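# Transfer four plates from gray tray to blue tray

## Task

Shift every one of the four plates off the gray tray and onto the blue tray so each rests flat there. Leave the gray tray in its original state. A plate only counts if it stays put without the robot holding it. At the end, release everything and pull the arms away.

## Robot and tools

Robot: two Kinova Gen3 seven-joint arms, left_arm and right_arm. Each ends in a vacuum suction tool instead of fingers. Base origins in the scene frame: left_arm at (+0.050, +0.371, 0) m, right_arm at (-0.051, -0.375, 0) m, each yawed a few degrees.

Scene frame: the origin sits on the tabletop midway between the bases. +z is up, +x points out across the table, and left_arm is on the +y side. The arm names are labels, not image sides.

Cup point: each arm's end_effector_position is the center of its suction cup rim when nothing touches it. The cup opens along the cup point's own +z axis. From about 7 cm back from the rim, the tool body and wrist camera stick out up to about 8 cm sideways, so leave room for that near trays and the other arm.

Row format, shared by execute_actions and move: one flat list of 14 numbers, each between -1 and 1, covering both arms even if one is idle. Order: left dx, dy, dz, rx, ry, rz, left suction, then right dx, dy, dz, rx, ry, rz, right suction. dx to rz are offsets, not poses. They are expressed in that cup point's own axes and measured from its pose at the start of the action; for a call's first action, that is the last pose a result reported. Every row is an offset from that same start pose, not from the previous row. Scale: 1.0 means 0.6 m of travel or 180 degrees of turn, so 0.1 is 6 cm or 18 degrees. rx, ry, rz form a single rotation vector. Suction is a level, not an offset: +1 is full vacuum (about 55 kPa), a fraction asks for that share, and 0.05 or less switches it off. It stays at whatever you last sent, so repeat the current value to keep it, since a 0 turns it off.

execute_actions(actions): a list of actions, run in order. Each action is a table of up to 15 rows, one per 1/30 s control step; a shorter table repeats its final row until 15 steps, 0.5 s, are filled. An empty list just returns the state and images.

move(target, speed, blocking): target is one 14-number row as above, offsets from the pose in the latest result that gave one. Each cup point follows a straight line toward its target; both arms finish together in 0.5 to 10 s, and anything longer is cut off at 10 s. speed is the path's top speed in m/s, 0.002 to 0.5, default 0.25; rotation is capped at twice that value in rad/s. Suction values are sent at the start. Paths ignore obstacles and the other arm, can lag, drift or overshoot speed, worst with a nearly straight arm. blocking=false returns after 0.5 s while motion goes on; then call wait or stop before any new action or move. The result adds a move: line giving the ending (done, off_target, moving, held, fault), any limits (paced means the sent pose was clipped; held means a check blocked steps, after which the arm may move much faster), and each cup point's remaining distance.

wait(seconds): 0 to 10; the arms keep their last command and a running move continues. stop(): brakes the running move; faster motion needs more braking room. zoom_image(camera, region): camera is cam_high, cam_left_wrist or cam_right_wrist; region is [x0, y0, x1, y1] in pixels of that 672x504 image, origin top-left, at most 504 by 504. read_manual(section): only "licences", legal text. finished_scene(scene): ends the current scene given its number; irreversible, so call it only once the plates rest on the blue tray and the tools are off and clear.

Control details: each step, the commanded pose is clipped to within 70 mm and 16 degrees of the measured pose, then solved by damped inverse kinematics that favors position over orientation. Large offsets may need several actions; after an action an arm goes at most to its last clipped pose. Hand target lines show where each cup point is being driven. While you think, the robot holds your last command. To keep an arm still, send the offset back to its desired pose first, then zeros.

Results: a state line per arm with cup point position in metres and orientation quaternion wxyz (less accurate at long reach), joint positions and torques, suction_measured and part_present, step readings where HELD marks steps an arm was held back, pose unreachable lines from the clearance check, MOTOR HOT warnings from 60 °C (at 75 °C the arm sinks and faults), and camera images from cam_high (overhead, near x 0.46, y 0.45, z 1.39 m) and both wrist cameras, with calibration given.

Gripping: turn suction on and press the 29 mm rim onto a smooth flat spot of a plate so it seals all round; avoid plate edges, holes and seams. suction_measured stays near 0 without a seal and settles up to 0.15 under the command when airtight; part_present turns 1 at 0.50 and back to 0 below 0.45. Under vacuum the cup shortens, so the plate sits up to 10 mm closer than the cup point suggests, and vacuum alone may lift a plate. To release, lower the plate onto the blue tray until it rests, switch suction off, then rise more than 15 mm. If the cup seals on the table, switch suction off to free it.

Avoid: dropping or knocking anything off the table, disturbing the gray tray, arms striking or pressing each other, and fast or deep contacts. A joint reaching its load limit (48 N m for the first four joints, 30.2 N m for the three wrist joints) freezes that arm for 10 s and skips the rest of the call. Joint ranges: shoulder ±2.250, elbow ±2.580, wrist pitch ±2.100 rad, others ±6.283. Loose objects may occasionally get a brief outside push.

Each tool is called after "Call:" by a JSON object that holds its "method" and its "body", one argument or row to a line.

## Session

Call:
{"method": "execute_actions", "body": {
  "actions": []
}}

Scene clock: 0.00 s.
left_arm: end_effector_position=(+0.4943, +0.4480, +0.2087) suction_measured=0.00 part_present=0 end_effector_quat_wxyz=(+0.003, -0.340, +0.940, -0.001) | right_arm: end_effector_position=(+0.3974, -0.4178, +0.2085) suction_measured=0.00 part_present=0 end_effector_quat_wxyz=(+0.002, +0.304, +0.953, +0.001)
Joint positions: left_arm=[-0.056  0.429 -0.003  1.656  0.002  1.05  -2.677] | right_arm=[-0.055  0.429 -0.003  1.657  0.     1.051  2.563]
Joint velocities: left_arm=[ 0.    -0.001 -0.     0.    -0.001  0.     0.   ] | right_arm=[-0.    -0.    -0.     0.    -0.    -0.001 -0.001]
Joint torques (N m, as the joint torque sensors report them, + toward a larger angle): no reading
Hand target (left_arm): +0.494, +0.448, +0.209; +0.003, -0.340, +0.940, -0.001
Hand target (right_arm): +0.397, -0.418, +0.208; +0.002, +0.304, +0.953, +0.001
camera_calibration (this result's frames):
cam_left_wrist: T_world_to_cam=[[0.610081, -0.791738, -0.0308449, 0.0758757], [-0.737599, -0.581721, 0.342855, 0.562864], [-0.289395, -0.186418, -0.938882, 0.520684], [0, 0, 0, 1]] pos_world=[0.519561, 0.484568, 0.298221]
cam_right_wrist: T_world_to_cam=[[-0.536656, -0.842859, -0.039862, -0.117812], [-0.796525, 0.490432, 0.353589, 0.457], [-0.278476, 0.221507, -0.934551, 0.501183], [0, 0, 0, 1]] pos_world=[0.440355, -0.434442, 0.302094]

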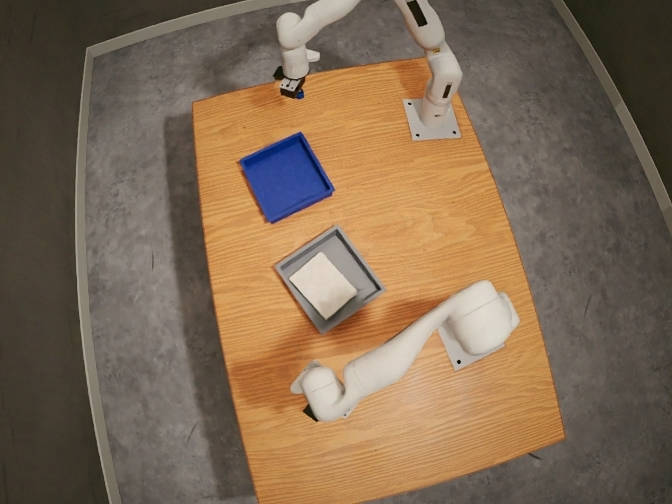

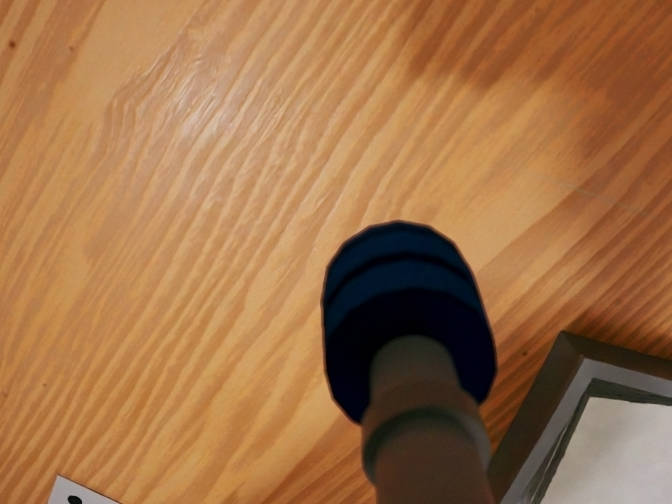

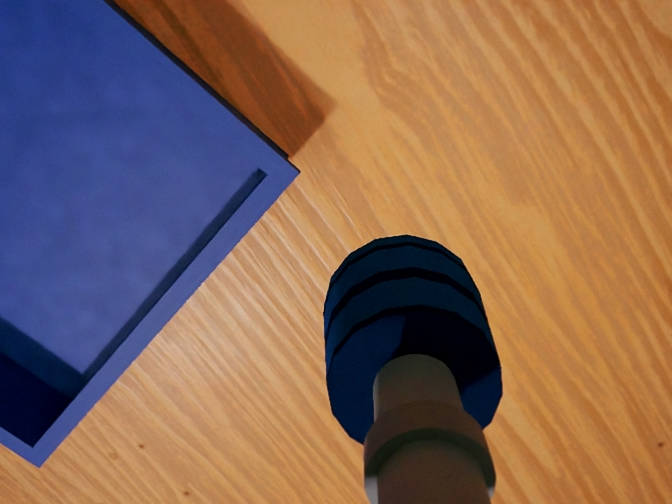

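Call:
{"method": "move", "body": {
  "target": [0,0,0,0,0,0,0,0.461,0.784,0.2,0,0,0,0],
  "speed": 0.4
}}

Scene clock: 2.40 s.
left_arm: end_effector_position=(+0.4943, +0.4480, +0.2087) suction_measured=0.00 part_present=0 end_effector_quat_wxyz=(+0.003, -0.340, +0.940, -0.001) | right_arm: end_effector_position=(+0.4460, +0.1260, +0.0907) suction_measured=0.00 part_present=0 end_effector_quat_wxyz=(+0.000, +0.305, +0.952, +0.003)
Joint positions: left_arm=[-0.056  0.429 -0.003  1.656  0.002  1.05  -2.677] | right_arm=[-0.907  1.199 -0.064  0.508  0.058  1.43   1.681]
Joint velocities: left_arm=[0.    0.    0.    0.    0.001 0.    0.002] | right_arm=[-0.004  0.022 -0.001 -0.028 -0.002  0.013  0.   ]
Joint torques (N m, as the joint torque sensors report them, + toward a larger angle): left_arm=[ -0.48 -14.63   0.59  -5.96  -0.06  -0.06   0.22] | right_arm=[ -0.21 -23.54   0.2   -7.96   0.09  -0.17   0.17]
Hand target (left_arm): +0.494, +0.448, +0.209; +0.003, -0.340, +0.940, -0.001
Hand target (right_arm): +0.446, +0.126, +0.089; -0.000, +0.305, +0.952, +0.003
Off the commanded pose (left_arm): 0.000 m, 0 deg.
Off the commanded pose (right_arm): 0.002 m, 0 deg.
move: done
camera_calibration (this result's frames):
cam_left_wrist: T_world_to_cam=[[0.610081, -0.791738, -0.0308446, 0.0758753], [-0.737599, -0.581721, 0.342855, 0.562865], [-0.289394, -0.186418, -0.938882, 0.520684], [0, 0, 0, 1]] pos_world=[0.519561, 0.484568, 0.29822]
cam_right_wrist: T_world_to_cam=[[-0.538373, -0.841597, -0.0432216, 0.362821], [-0.794804, 0.490056, 0.357956, 0.269548], [-0.280073, 0.227066, -0.932738, 0.283994], [0, 0, 0, 1]] pos_world=[0.48911, 0.10877, 0.184088]

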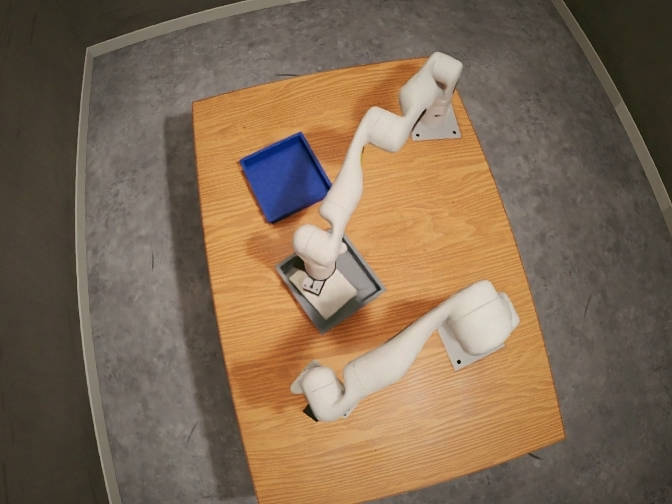

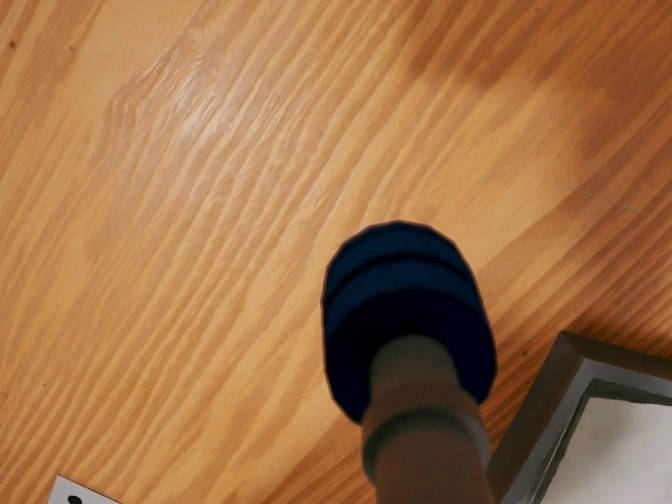

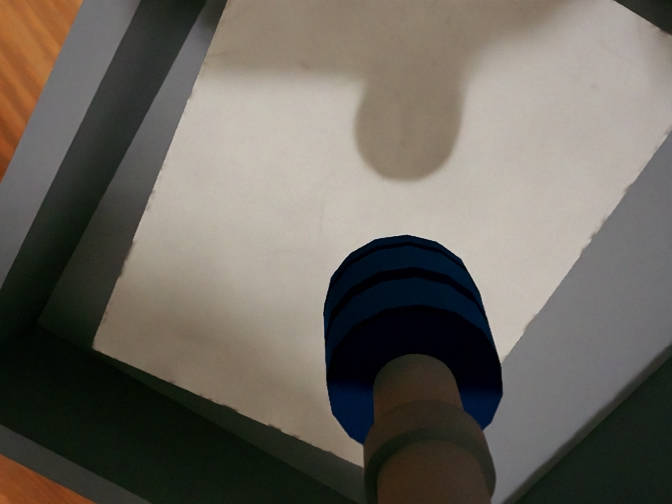

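Call:
{"method": "move", "body": {
  "target": [0,0,0,0,0,0,0,0,0.005,0.11,0,0,0,1],
  "speed": 0.08
}}

Scene clock: 3.80 s.
left_arm: end_effector_position=(+0.4943, +0.4480, +0.2087) suction_measured=0.00 part_present=0 end_effector_quat_wxyz=(+0.003, -0.340, +0.940, -0.001) | right_arm: end_effector_position=(+0.4477, +0.1285, +0.0242) suction_measured=0.62 part_present=1 end_effector_quat_wxyz=(-0.000, +0.305, +0.952, +0.003)
Joint positions: left_arm=[-0.056  0.429 -0.003  1.656  0.002  1.05  -2.677] | right_arm=[-0.906  1.275 -0.066  0.55   0.062  1.313  1.678]
Joint velocities: left_arm=[ 0.    -0.     0.    -0.    -0.    -0.     0.001] | right_arm=[-0.    -0.004  0.    -0.004  0.001 -0.001  0.001]
Joint torques (N m, as the joint torque sensors report them, + toward a larger angle): left_arm=[ -0.5  -14.51   0.33  -6.01  -0.03   0.08   0.14] | right_arm=[ -0.12 -24.76   0.07  -8.1    0.19   0.15   0.09]
Hand target (left_arm): +0.494, +0.448, +0.209; +0.003, -0.340, +0.940, -0.001
Hand target (right_arm): +0.448, +0.129, +0.025; +0.000, +0.305, +0.952, +0.003
Off the commanded pose (left_arm): 0.000 m, 0 deg.
Off the commanded pose (right_arm): 0.001 m, 0 deg.
move: done
camera_calibration (this result's frames):
cam_left_wrist: T_world_to_cam=[[0.610081, -0.791738, -0.0308444, 0.075875], [-0.737599, -0.58172, 0.342854, 0.562866], [-0.289394, -0.186418, -0.938882, 0.520684], [0, 0, 0, 1]] pos_world=[0.519562, 0.484568, 0.29822]
cam_right_wrist: T_world_to_cam=[[-0.538536, -0.841536, -0.0423861, 0.363012], [-0.794491, 0.490389, 0.358193, 0.293294], [-0.280646, 0.226575, -0.932685, 0.222235], [0, 0, 0, 1]] pos_world=[0.490884, 0.111306, 0.117606]

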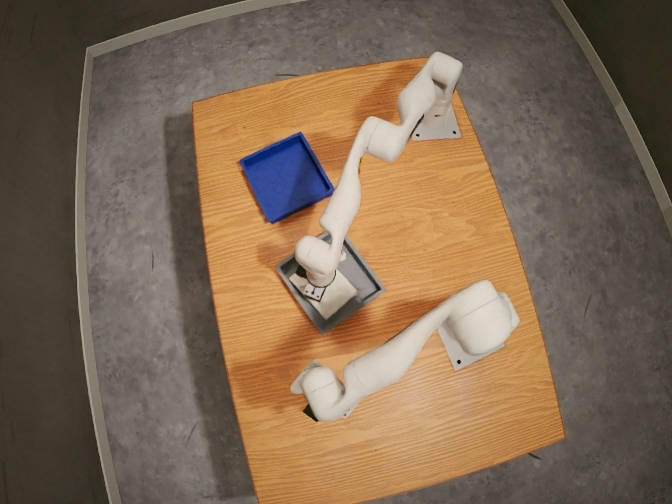

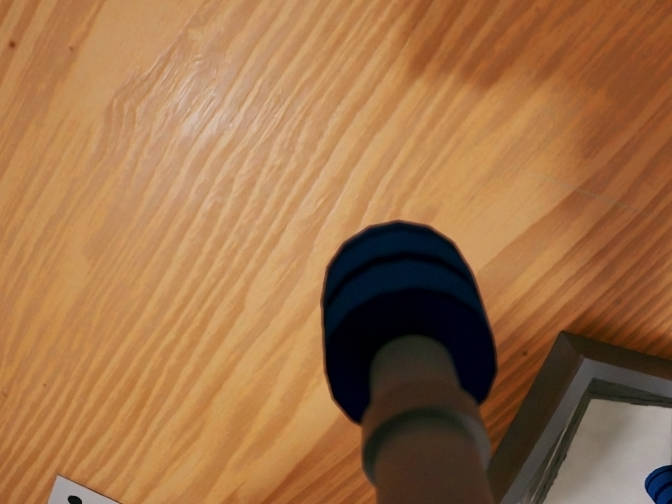

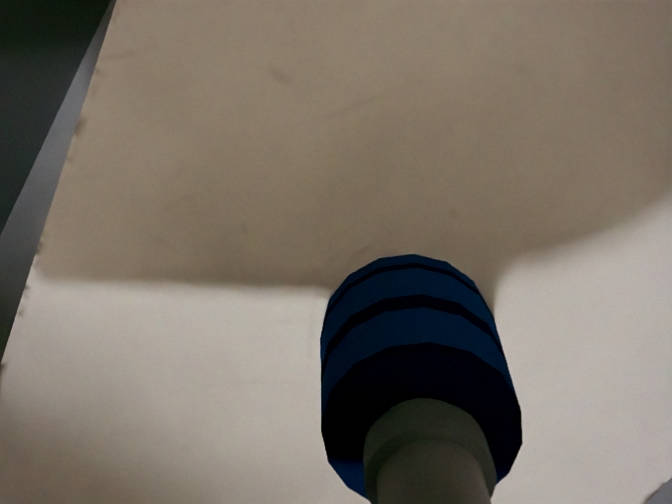

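Call:
{"method": "move", "body": {
  "target": [0,0,0,0,0,0,0,0,-0.01,-0.09,0,0,0,1],
  "speed": 0.15
}}

Call:
{"method": "move", "body": {
  "target": [0,0,0,0,0,0,0,-0.4,-0.445,0,0,0,0.067,1],
  "speed": 0.35
}}

Call:
{"method": "zoom_image", "body": {
  "camera": "cam_high",
  "region": [220,110,360,240]
}}

Scene clock: 4.77 s.
left_arm: end_effector_position=(+0.4943, +0.4480, +0.2087) suction_measured=0.00 part_present=0 end_effector_quat_wxyz=(+0.003, -0.340, +0.940, -0.001) | right_arm: end_effector_position=(+0.4441, +0.1235, +0.0780) suction_measured=1.00 part_present=1 end_effector_quat_wxyz=(-0.000, +0.305, +0.952, +0.003)
Joint positions: left_arm=[-0.056  0.429 -0.003  1.656  0.002  1.05  -2.677] | right_arm=[-0.905  1.195 -0.066  0.557  0.06   1.385  1.679]
Joint velocities: left_arm=[-0.     0.001 -0.    -0.     0.002 -0.    -0.   ] | right_arm=[-0.001 -0.003  0.001  0.001  0.001  0.     0.   ]
Joint torques (N m, as the joint torque sensors report them, + toward a larger angle): left_arm=[ -0.5  -14.65   0.54  -5.92  -0.01  -0.04  -0.04] | right_arm=[ -0.28 -24.28   0.01  -8.46   0.04   0.04   0.03]
Hand target (left_arm): +0.494, +0.448, +0.209; +0.003, -0.340, +0.940, -0.001
Hand target (right_arm): +0.444, +0.124, +0.078; -0.000, +0.305, +0.952, +0.003
Off the commanded pose (left_arm): 0.000 m, 0 deg.
Off the commanded pose (right_arm): 0.000 m, 0 deg.
move: done
camera_calibration (this result's frames):
cam_left_wrist: T_world_to_cam=[[0.610081, -0.791738, -0.030844, 0.0758746], [-0.737599, -0.58172, 0.342854, 0.562866], [-0.289393, -0.186418, -0.938882, 0.520684], [0, 0, 0, 1]] pos_world=[0.519562, 0.484569, 0.29822]
cam_right_wrist: T_world_to_cam=[[-0.538366, -0.841654, -0.0421885, 0.35902], [-0.794571, 0.490297, 0.358143, 0.273654], [-0.280747, 0.226334, -0.932713, 0.272638], [0, 0, 0, 1]] pos_world=[0.487264, 0.106292, 0.171432]

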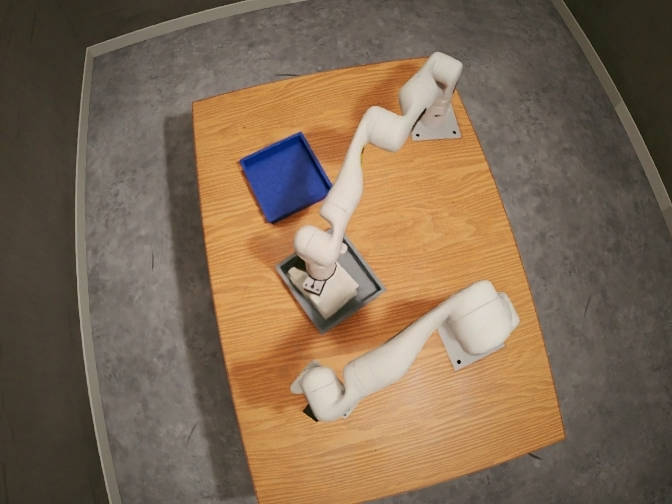

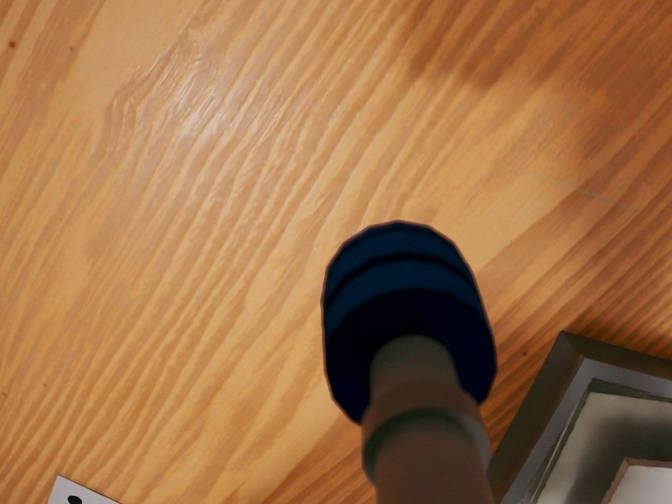

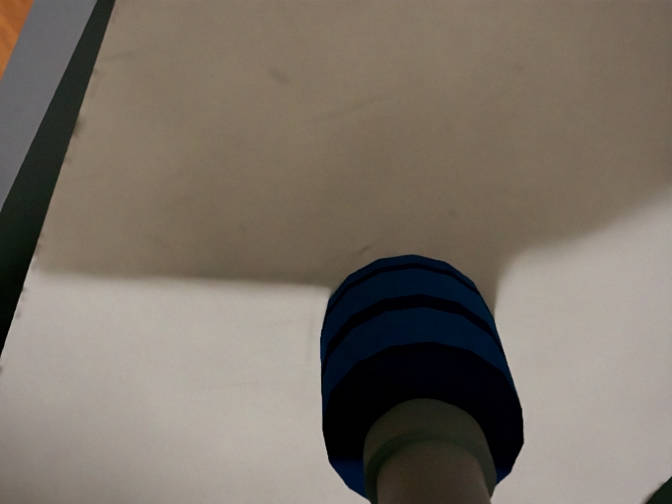

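Scene clock: 6.23 s.
left_arm: end_effector_position=(+0.4943, +0.4480, +0.2087) suction_measured=0.00 part_present=0 end_effector_quat_wxyz=(+0.003, -0.340, +0.940, -0.001) | right_arm: end_effector_position=(+0.4840, -0.2327, +0.0773) suction_measured=1.00 part_present=1 end_effector_quat_wxyz=(+0.001, +0.403, +0.915, +0.002)
Joint positions: left_arm=[-0.056  0.429 -0.003  1.656  0.002  1.05  -2.677] | right_arm=[-0.379  0.809 -0.039  1.426  0.034  0.902  1.984]
Joint velocities: left_arm=[ 0.    -0.    -0.    -0.    -0.002 -0.     0.   ] | right_arm=[ 0.008 -0.002  0.006  0.001 -0.001 -0.     0.003]
Joint torques (N m, as the joint torque sensors report them, + toward a larger angle): left_arm=[ -0.65 -14.55   0.47  -5.96  -0.11  -0.06   0.04] | right_arm=[ -0.24 -18.79  -0.01  -6.99  -0.04   0.02   0.04]
Hand target (left_arm): +0.494, +0.448, +0.209; +0.003, -0.340, +0.940, -0.001
Hand target (right_arm): +0.484, -0.233, +0.078; +0.001, +0.403, +0.915, +0.002
Off the commanded pose (left_arm): 0.000 m, 0 deg.
Off the commanded pose (right_arm): 0.001 m, 0 deg.
move: done
camera_calibration (this result's frames):
cam_left_wrist: T_world_to_cam=[[0.610081, -0.791738, -0.0308437, 0.0758743], [-0.7376, -0.58172, 0.342853, 0.562867], [-0.289392, -0.186418, -0.938882, 0.520683], [0, 0, 0, 1]] pos_world=[0.519563, 0.484569, 0.29822]
cam_right_wrist: T_world_to_cam=[[-0.700703, -0.712221, -0.0419062, 0.189383], [-0.676439, 0.64453, 0.356385, 0.459101], [-0.226816, 0.278067, -0.933399, 0.349792], [0, 0, 0, 1]] pos_world=[0.522593, -0.258287, 0.170815]

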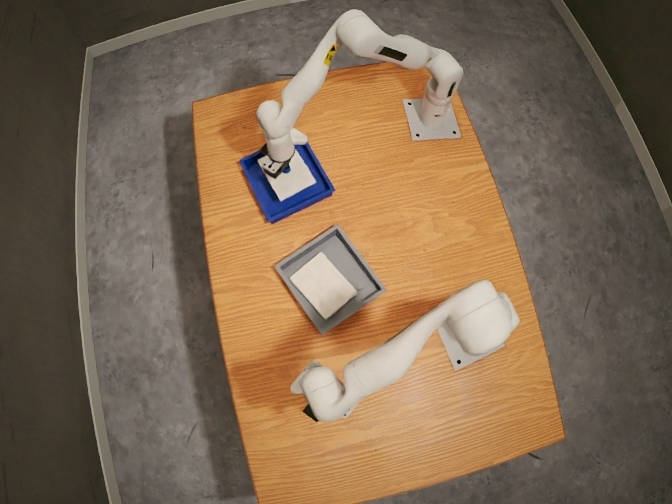

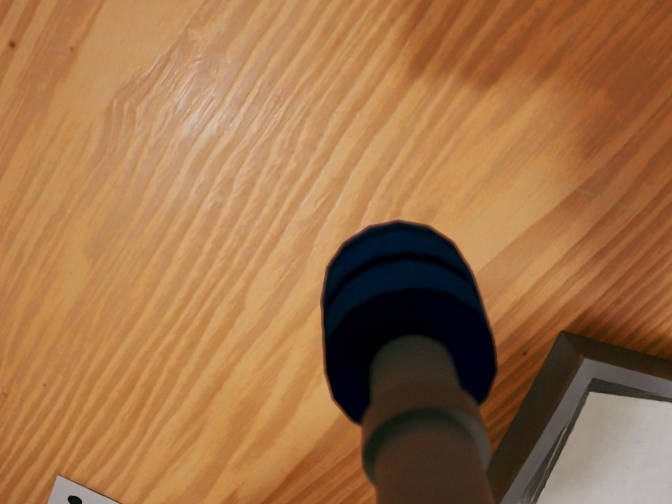

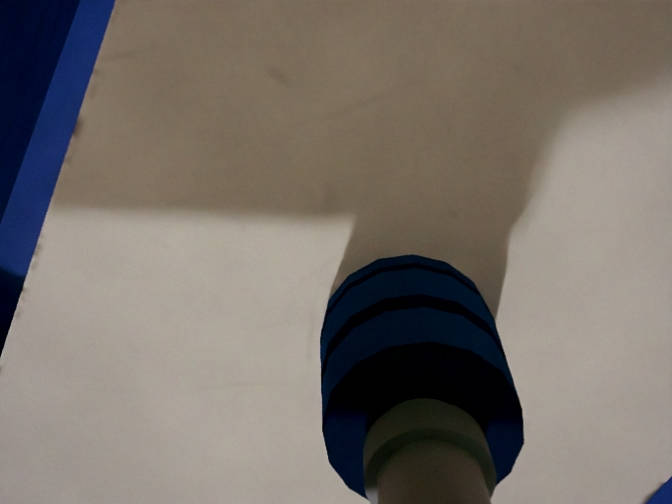

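Region (220, 110, 360, 240) of cam_high's 672x504 image, scaled by 3.600, with more detail than that image has; it fills the top 468 rows of this view, and the rest is white.

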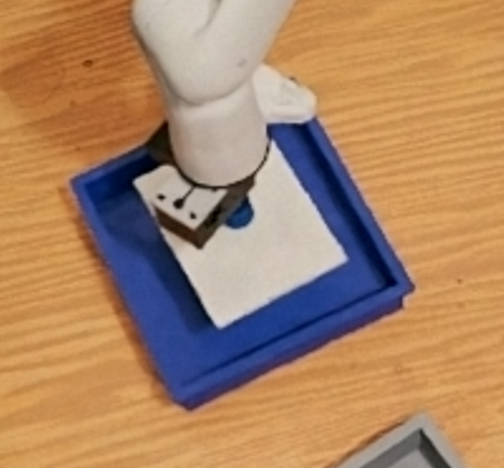

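Call:
{"method": "move", "body": {
  "target": [0,0,0,0,0,0,0,0,0,0.126,0,0,0,1],
  "speed": 0.09
}}

Scene clock: 7.53 s.
left_arm: end_effector_position=(+0.4943, +0.4480, +0.2087) suction_measured=0.00 part_present=0 end_effector_quat_wxyz=(+0.003, -0.340, +0.940, -0.001) | right_arm: end_effector_position=(+0.4842, -0.2325, +0.0020) suction_measured=1.00 part_present=1 end_effector_quat_wxyz=(+0.001, +0.403, +0.915, +0.003)
Joint positions: left_arm=[-0.056  0.429 -0.003  1.656  0.002  1.05  -2.677] | right_arm=[-0.38   0.931 -0.037  1.459  0.04   0.747  1.979]
Joint velocities: left_arm=[ 0.     0.     0.001 -0.     0.     0.     0.001] | right_arm=[-0.001  0.003  0.     0.    -0.002 -0.001 -0.   ]
Joint torques (N m, as the joint torque sensors report them, + toward a larger angle): left_arm=[ -0.35 -14.56   0.36  -6.06  -0.11   0.     0.07] | right_arm=[ -0.16 -19.31   0.02  -6.25   0.12   0.03   0.11]
Hand target (left_arm): +0.494, +0.448, +0.209; +0.003, -0.340, +0.940, -0.001
Hand target (right_arm): +0.484, -0.233, +0.002; +0.001, +0.403, +0.915, +0.002
Off the commanded pose (left_arm): 0.000 m, 0 deg.
Off the commanded pose (right_arm): 0.000 m, 0 deg.
move: done
camera_calibration (this result's frames):
cam_left_wrist: T_world_to_cam=[[0.610081, -0.791738, -0.0308433, 0.0758737], [-0.7376, -0.58172, 0.342853, 0.562868], [-0.289392, -0.186418, -0.938883, 0.520683], [0, 0, 0, 1]] pos_world=[0.519564, 0.484569, 0.298219]
cam_right_wrist: T_world_to_cam=[[-0.700875, -0.712025, -0.0423724, 0.186673], [-0.676372, 0.644568, 0.356445, 0.486003], [-0.226486, 0.278483, -0.933355, 0.279393], [0, 0, 0, 1]] pos_world=[0.522832, -0.258153, 0.0954498]

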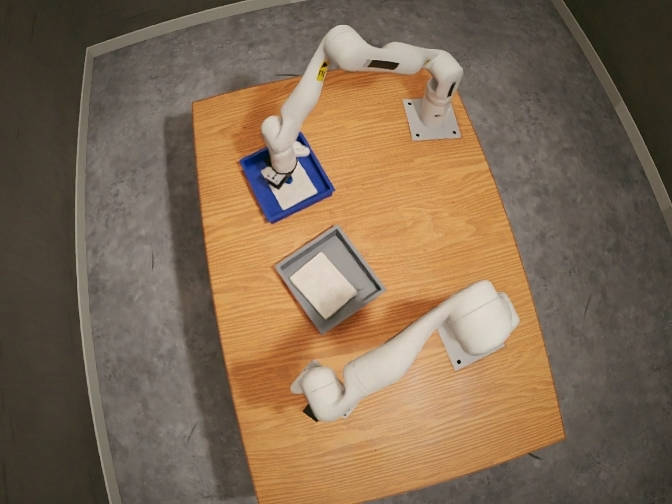

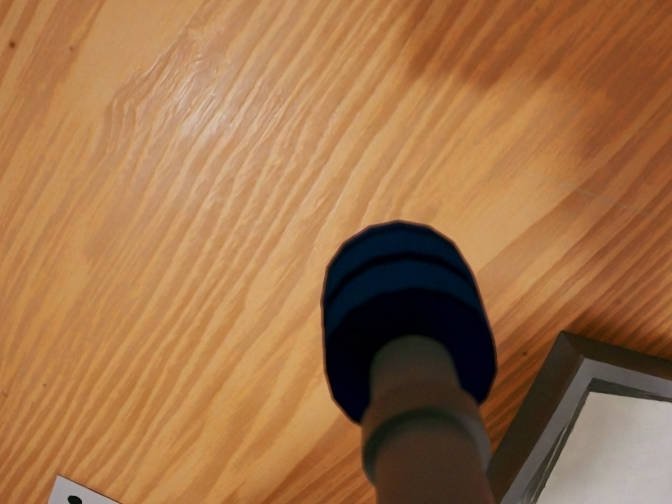

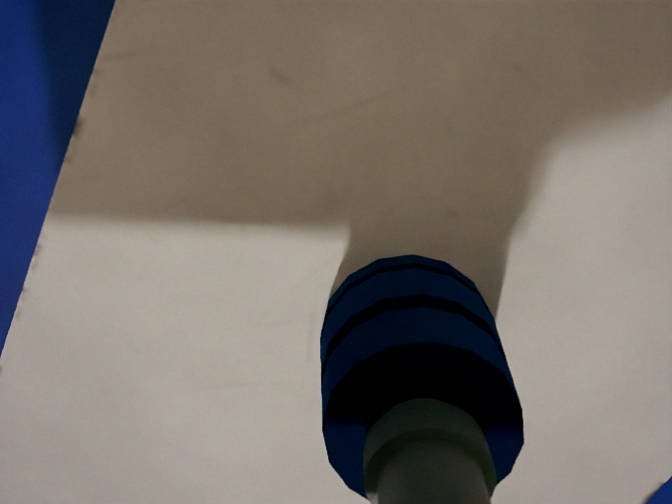

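Call:
{"method": "execute_actions", "body": {
  "actions": []
}}

Call:
{"method": "move", "body": {
  "target": [0,0,0,0,0,0,0,0,0,-0.125,0,0,0,0],
  "speed": 0.1
}}

Call:
{"method": "move", "body": {
  "target": [0,0,0,0,0,0,0,0.483,0.351,0,0,0,-0.067,0],
  "speed": 0.4
}}

Scene clock: 8.27 s.
left_arm: end_effector_position=(+0.4943, +0.4480, +0.2087) suction_measured=0.00 part_present=0 end_effector_quat_wxyz=(+0.003, -0.340, +0.940, -0.001) | right_arm: end_effector_position=(+0.4842, -0.2325, +0.0017) suction_measured=1.00 part_present=1 end_effector_quat_wxyz=(+0.001, +0.403, +0.915, +0.002)
Joint positions: left_arm=[-0.056  0.429 -0.003  1.656  0.002  1.05  -2.677] | right_arm=[-0.38   0.932 -0.037  1.459  0.04   0.747  1.979]
Joint velocities: left_arm=[-0.    -0.001 -0.    -0.    -0.     0.     0.001] | right_arm=[ 0.     0.    -0.001  0.    -0.003 -0.     0.   ]
Joint torques (N m, as the joint torque sensors report them, + toward a larger angle): left_arm=[ -0.53 -14.58   0.39  -6.12  -0.12   0.01   0.01] | right_arm=[ -0.22 -19.48  -0.05  -6.15   0.1    0.06   0.05]
Hand target (left_arm): +0.494, +0.448, +0.209; +0.003, -0.340, +0.940, -0.001
Hand target (right_arm): +0.484, -0.233, +0.002; +0.001, +0.403, +0.915, +0.002
Off the commanded pose (left_arm): 0.000 m, 0 deg.
Off the commanded pose (right_arm): 0.000 m, 0 deg.
camera_calibration (this result's frames):
cam_left_wrist: T_world_to_cam=[[0.610081, -0.791739, -0.0308434, 0.075874], [-0.7376, -0.58172, 0.342853, 0.562868], [-0.289392, -0.186418, -0.938883, 0.520683], [0, 0, 0, 1]] pos_world=[0.519564, 0.484569, 0.298219]
cam_right_wrist: T_world_to_cam=[[-0.700884, -0.712035, -0.042047, 0.186583], [-0.676249, 0.644599, 0.356621, 0.485977], [-0.226824, 0.278384, -0.933302, 0.279316], [0, 0, 0, 1]] pos_world=[0.52277, -0.258164, 0.095222]

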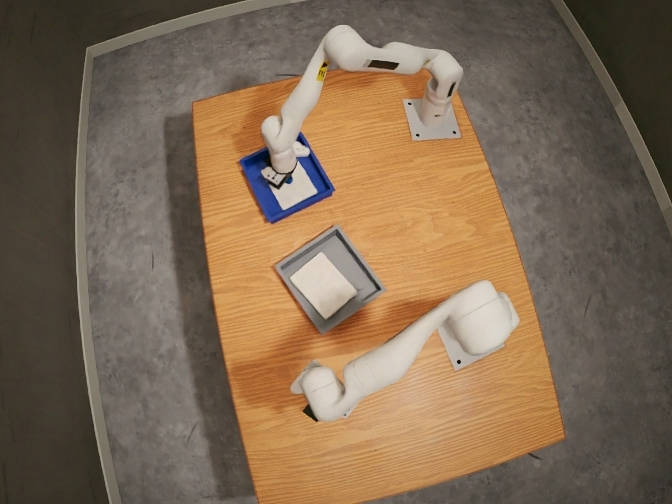

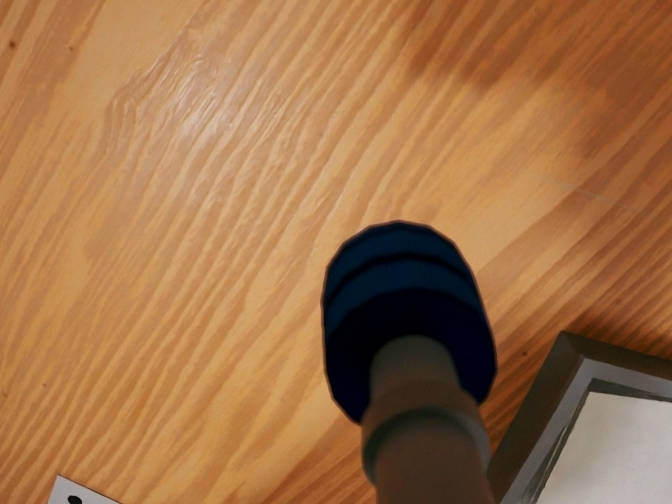

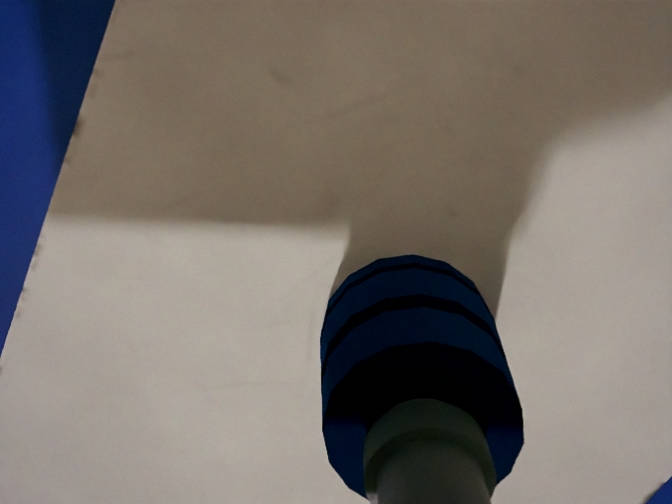

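Scene clock: 9.30 s.
left_arm: end_effector_position=(+0.4943, +0.4480, +0.2087) suction_measured=0.00 part_present=0 end_effector_quat_wxyz=(+0.003, -0.340, +0.940, -0.001) | right_arm: end_effector_position=(+0.4839, -0.2327, +0.0765) suction_measured=0.00 part_present=0 end_effector_quat_wxyz=(+0.001, +0.403, +0.915, +0.002)
Joint positions: left_arm=[-0.056  0.429 -0.003  1.656  0.002  1.05  -2.677] | right_arm=[-0.379  0.81  -0.039  1.427  0.034  0.901  1.984]
Joint velocities: left_arm=[ 0.     0.     0.     0.     0.001 -0.     0.001] | right_arm=[ 0.001 -0.004  0.     0.     0.001 -0.001  0.002]
Joint torques (N m, as the joint torque sensors report them, + toward a larger angle): left_arm=[ -0.46 -14.39   0.6   -5.84   0.04   0.05   0.07] | right_arm=[ -0.23 -18.43  -0.05  -6.59   0.13   0.06   0.05]
Hand target (left_arm): +0.494, +0.448, +0.209; +0.003, -0.340, +0.940, -0.001
Hand target (right_arm): +0.484, -0.233, +0.077; +0.001, +0.403, +0.915, +0.002
Off the commanded pose (left_arm): 0.000 m, 0 deg.
Off the commanded pose (right_arm): 0.000 m, 0 deg.
move: done
camera_calibration (this result's frames):
cam_left_wrist: T_world_to_cam=[[0.610081, -0.791739, -0.0308431, 0.0758736], [-0.7376, -0.58172, 0.342852, 0.562869], [-0.289392, -0.186418, -0.938883, 0.520683], [0, 0, 0, 1]] pos_world=[0.519564, 0.484569, 0.298219]
cam_right_wrist: T_world_to_cam=[[-0.700717, -0.712225, -0.0416079, 0.189277], [-0.676321, 0.644564, 0.356548, 0.459292], [-0.227123, 0.277979, -0.93335, 0.349163], [0, 0, 0, 1]] pos_world=[0.522561, -0.258296, 0.170008]

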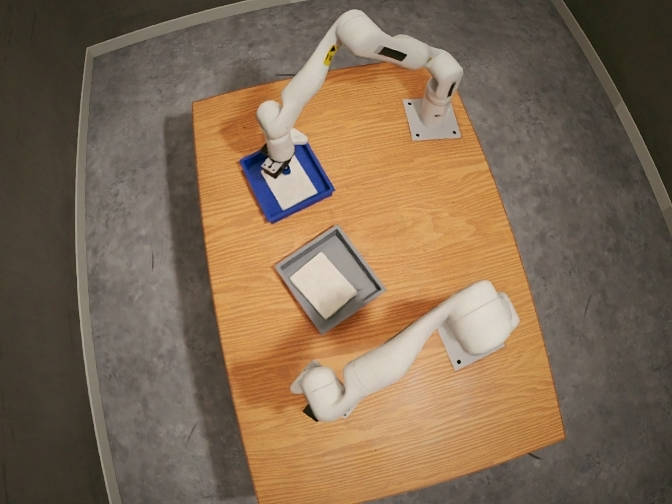

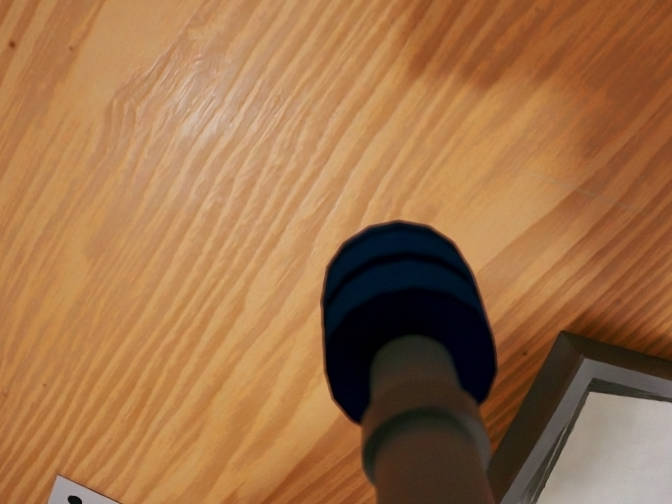

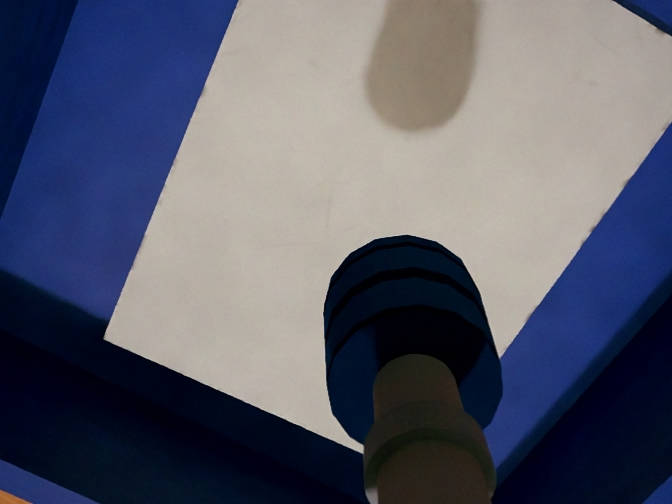

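Scene clock: 10.83 s.
left_arm: end_effector_position=(+0.4943, +0.4480, +0.2087) suction_measured=0.00 part_present=0 end_effector_quat_wxyz=(+0.003, -0.340, +0.940, -0.001) | right_arm: end_effector_position=(+0.4438, +0.1232, +0.0783) suction_measured=0.00 part_present=0 end_effector_quat_wxyz=(+0.000, +0.305, +0.952, +0.003)
Joint positions: left_arm=[-0.056  0.429 -0.003  1.656  0.002  1.05  -2.677] | right_arm=[-0.905  1.192 -0.066  0.563  0.06   1.382  1.68 ]
Joint velocities: left_arm=[ 0.    -0.001  0.001 -0.    -0.001 -0.     0.001] | right_arm=[-0.002  0.019 -0.001 -0.019  0.     0.006  0.   ]
Joint torques (N m, as the joint torque sensors report them, + toward a larger angle): left_arm=[ -0.37 -14.76   0.47  -6.04  -0.02  -0.02   0.12] | right_arm=[ -0.08 -23.22  -0.04  -8.55   0.15  -0.22   0.08]
Hand target (left_arm): +0.494, +0.448, +0.209; +0.003, -0.340, +0.940, -0.001
Hand target (right_arm): +0.444, +0.123, +0.077; -0.000, +0.305, +0.952, +0.003
Off the commanded pose (left_arm): 0.000 m, 0 deg.
Off the commanded pose (right_arm): 0.001 m, 0 deg.
move: done
camera_calibration (this result's frames):
cam_left_wrist: T_world_to_cam=[[0.610081, -0.791739, -0.0308429, 0.0758732], [-0.7376, -0.58172, 0.342852, 0.56287], [-0.289391, -0.186418, -0.938883, 0.520682], [0, 0, 0, 1]] pos_world=[0.519565, 0.484569, 0.298219]
cam_right_wrist: T_world_to_cam=[[-0.537637, -0.842074, -0.0431079, 0.358467], [-0.79514, 0.489334, 0.358196, 0.273916], [-0.280534, 0.226857, -0.932651, 0.272713], [0, 0, 0, 1]] pos_world=[0.487032, 0.105953, 0.171683]

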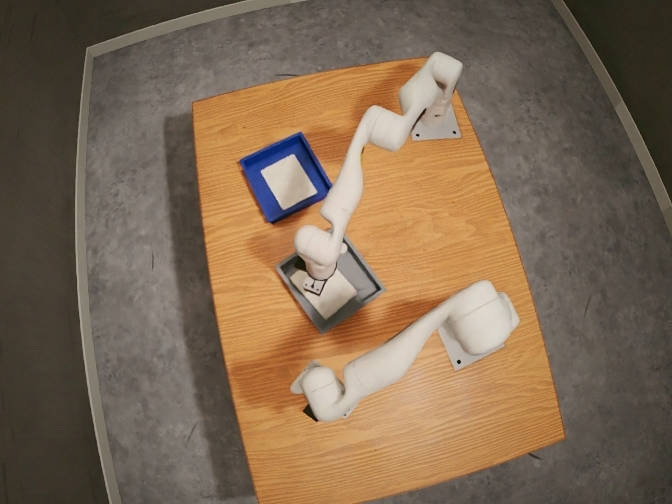

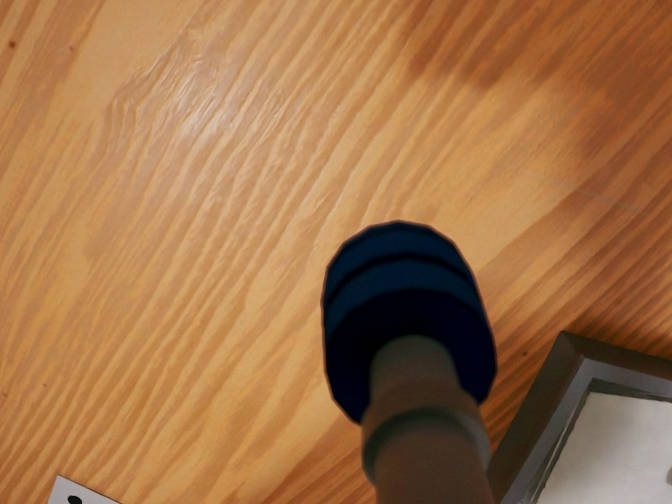

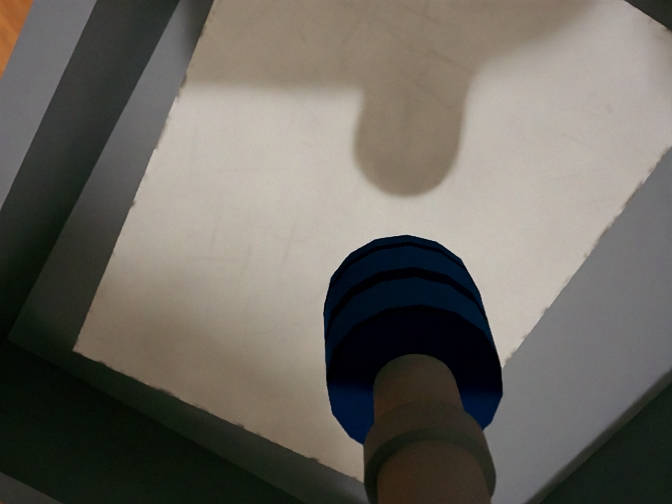

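Call:
{"method": "move", "body": {
  "target": [0,0,0,0,0,0,0,0,0.01,0.102,0,0,0,1],
  "speed": 0.1
}}

Scene clock: 12.07 s.
left_arm: end_effector_position=(+0.4943, +0.4480, +0.2087) suction_measured=0.00 part_present=0 end_effector_quat_wxyz=(+0.003, -0.340, +0.940, -0.001) | right_arm: end_effector_position=(+0.4474, +0.1282, +0.0169) suction_measured=0.65 part_present=1 end_effector_quat_wxyz=(-0.000, +0.305, +0.952, +0.003)
Joint positions: left_arm=[-0.056  0.429 -0.003  1.656  0.002  1.05  -2.677] | right_arm=[-0.906  1.281 -0.066  0.559  0.063  1.297  1.678]
Joint velocities: left_arm=[-0. -0. -0.  0.  0.  0. -0.] | right_arm=[-0.    -0.002 -0.    -0.004 -0.001 -0.001 -0.   ]
Joint torques (N m, as the joint torque sensors report them, + toward a larger angle): left_arm=[ -0.45 -14.65   0.5   -5.83  -0.1   -0.03  -0.03] | right_arm=[ -0.26 -24.77   0.06  -8.21   0.03  -0.12   0.08]
Hand target (left_arm): +0.494, +0.448, +0.209; +0.003, -0.340, +0.940, -0.001
Hand target (right_arm): +0.447, +0.128, +0.017; -0.000, +0.305, +0.952, +0.003
Off the commanded pose (left_arm): 0.000 m, 0 deg.
Off the commanded pose (right_arm): 0.000 m, 0 deg.
move: done
camera_calibration (this result's frames):
cam_left_wrist: T_world_to_cam=[[0.610081, -0.791739, -0.0308425, 0.0758728], [-0.737601, -0.58172, 0.342851, 0.562871], [-0.28939, -0.186417, -0.938883, 0.520682], [0, 0, 0, 1]] pos_world=[0.519566, 0.484569, 0.298219]
cam_right_wrist: T_world_to_cam=[[-0.537838, -0.841967, -0.0426888, 0.361988], [-0.794897, 0.489601, 0.35837, 0.296139], [-0.280835, 0.226678, -0.932603, 0.215469], [0, 0, 0, 1]] pos_world=[0.490602, 0.11095, 0.110273]

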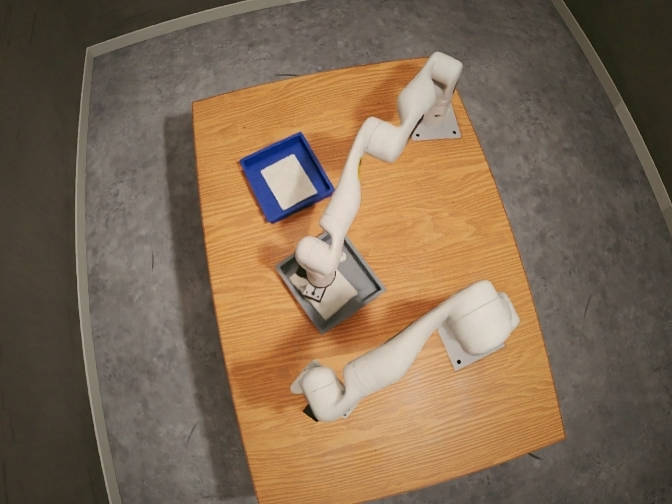

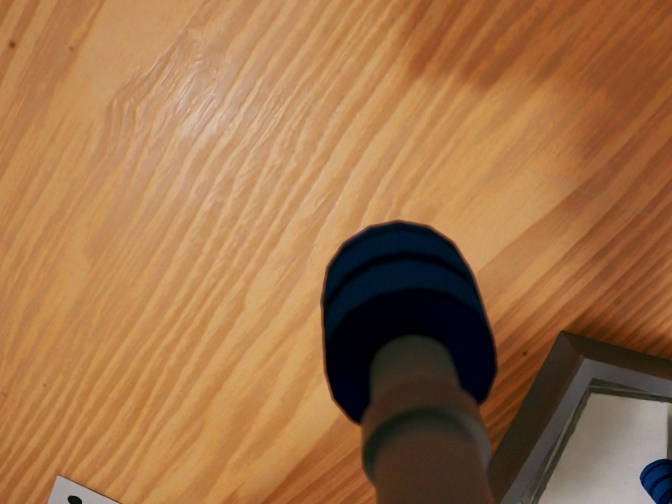

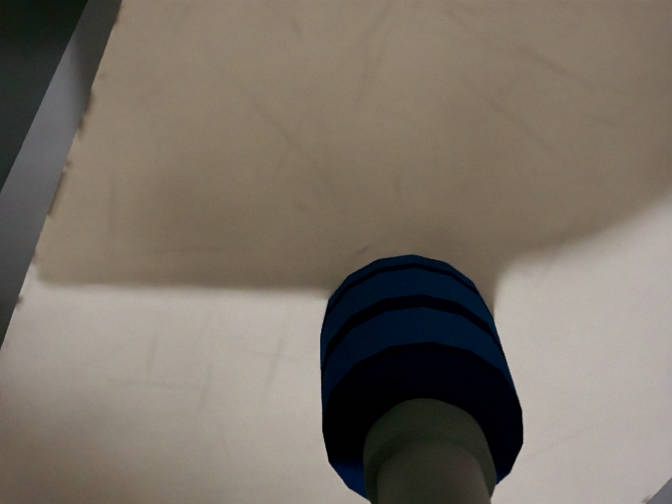

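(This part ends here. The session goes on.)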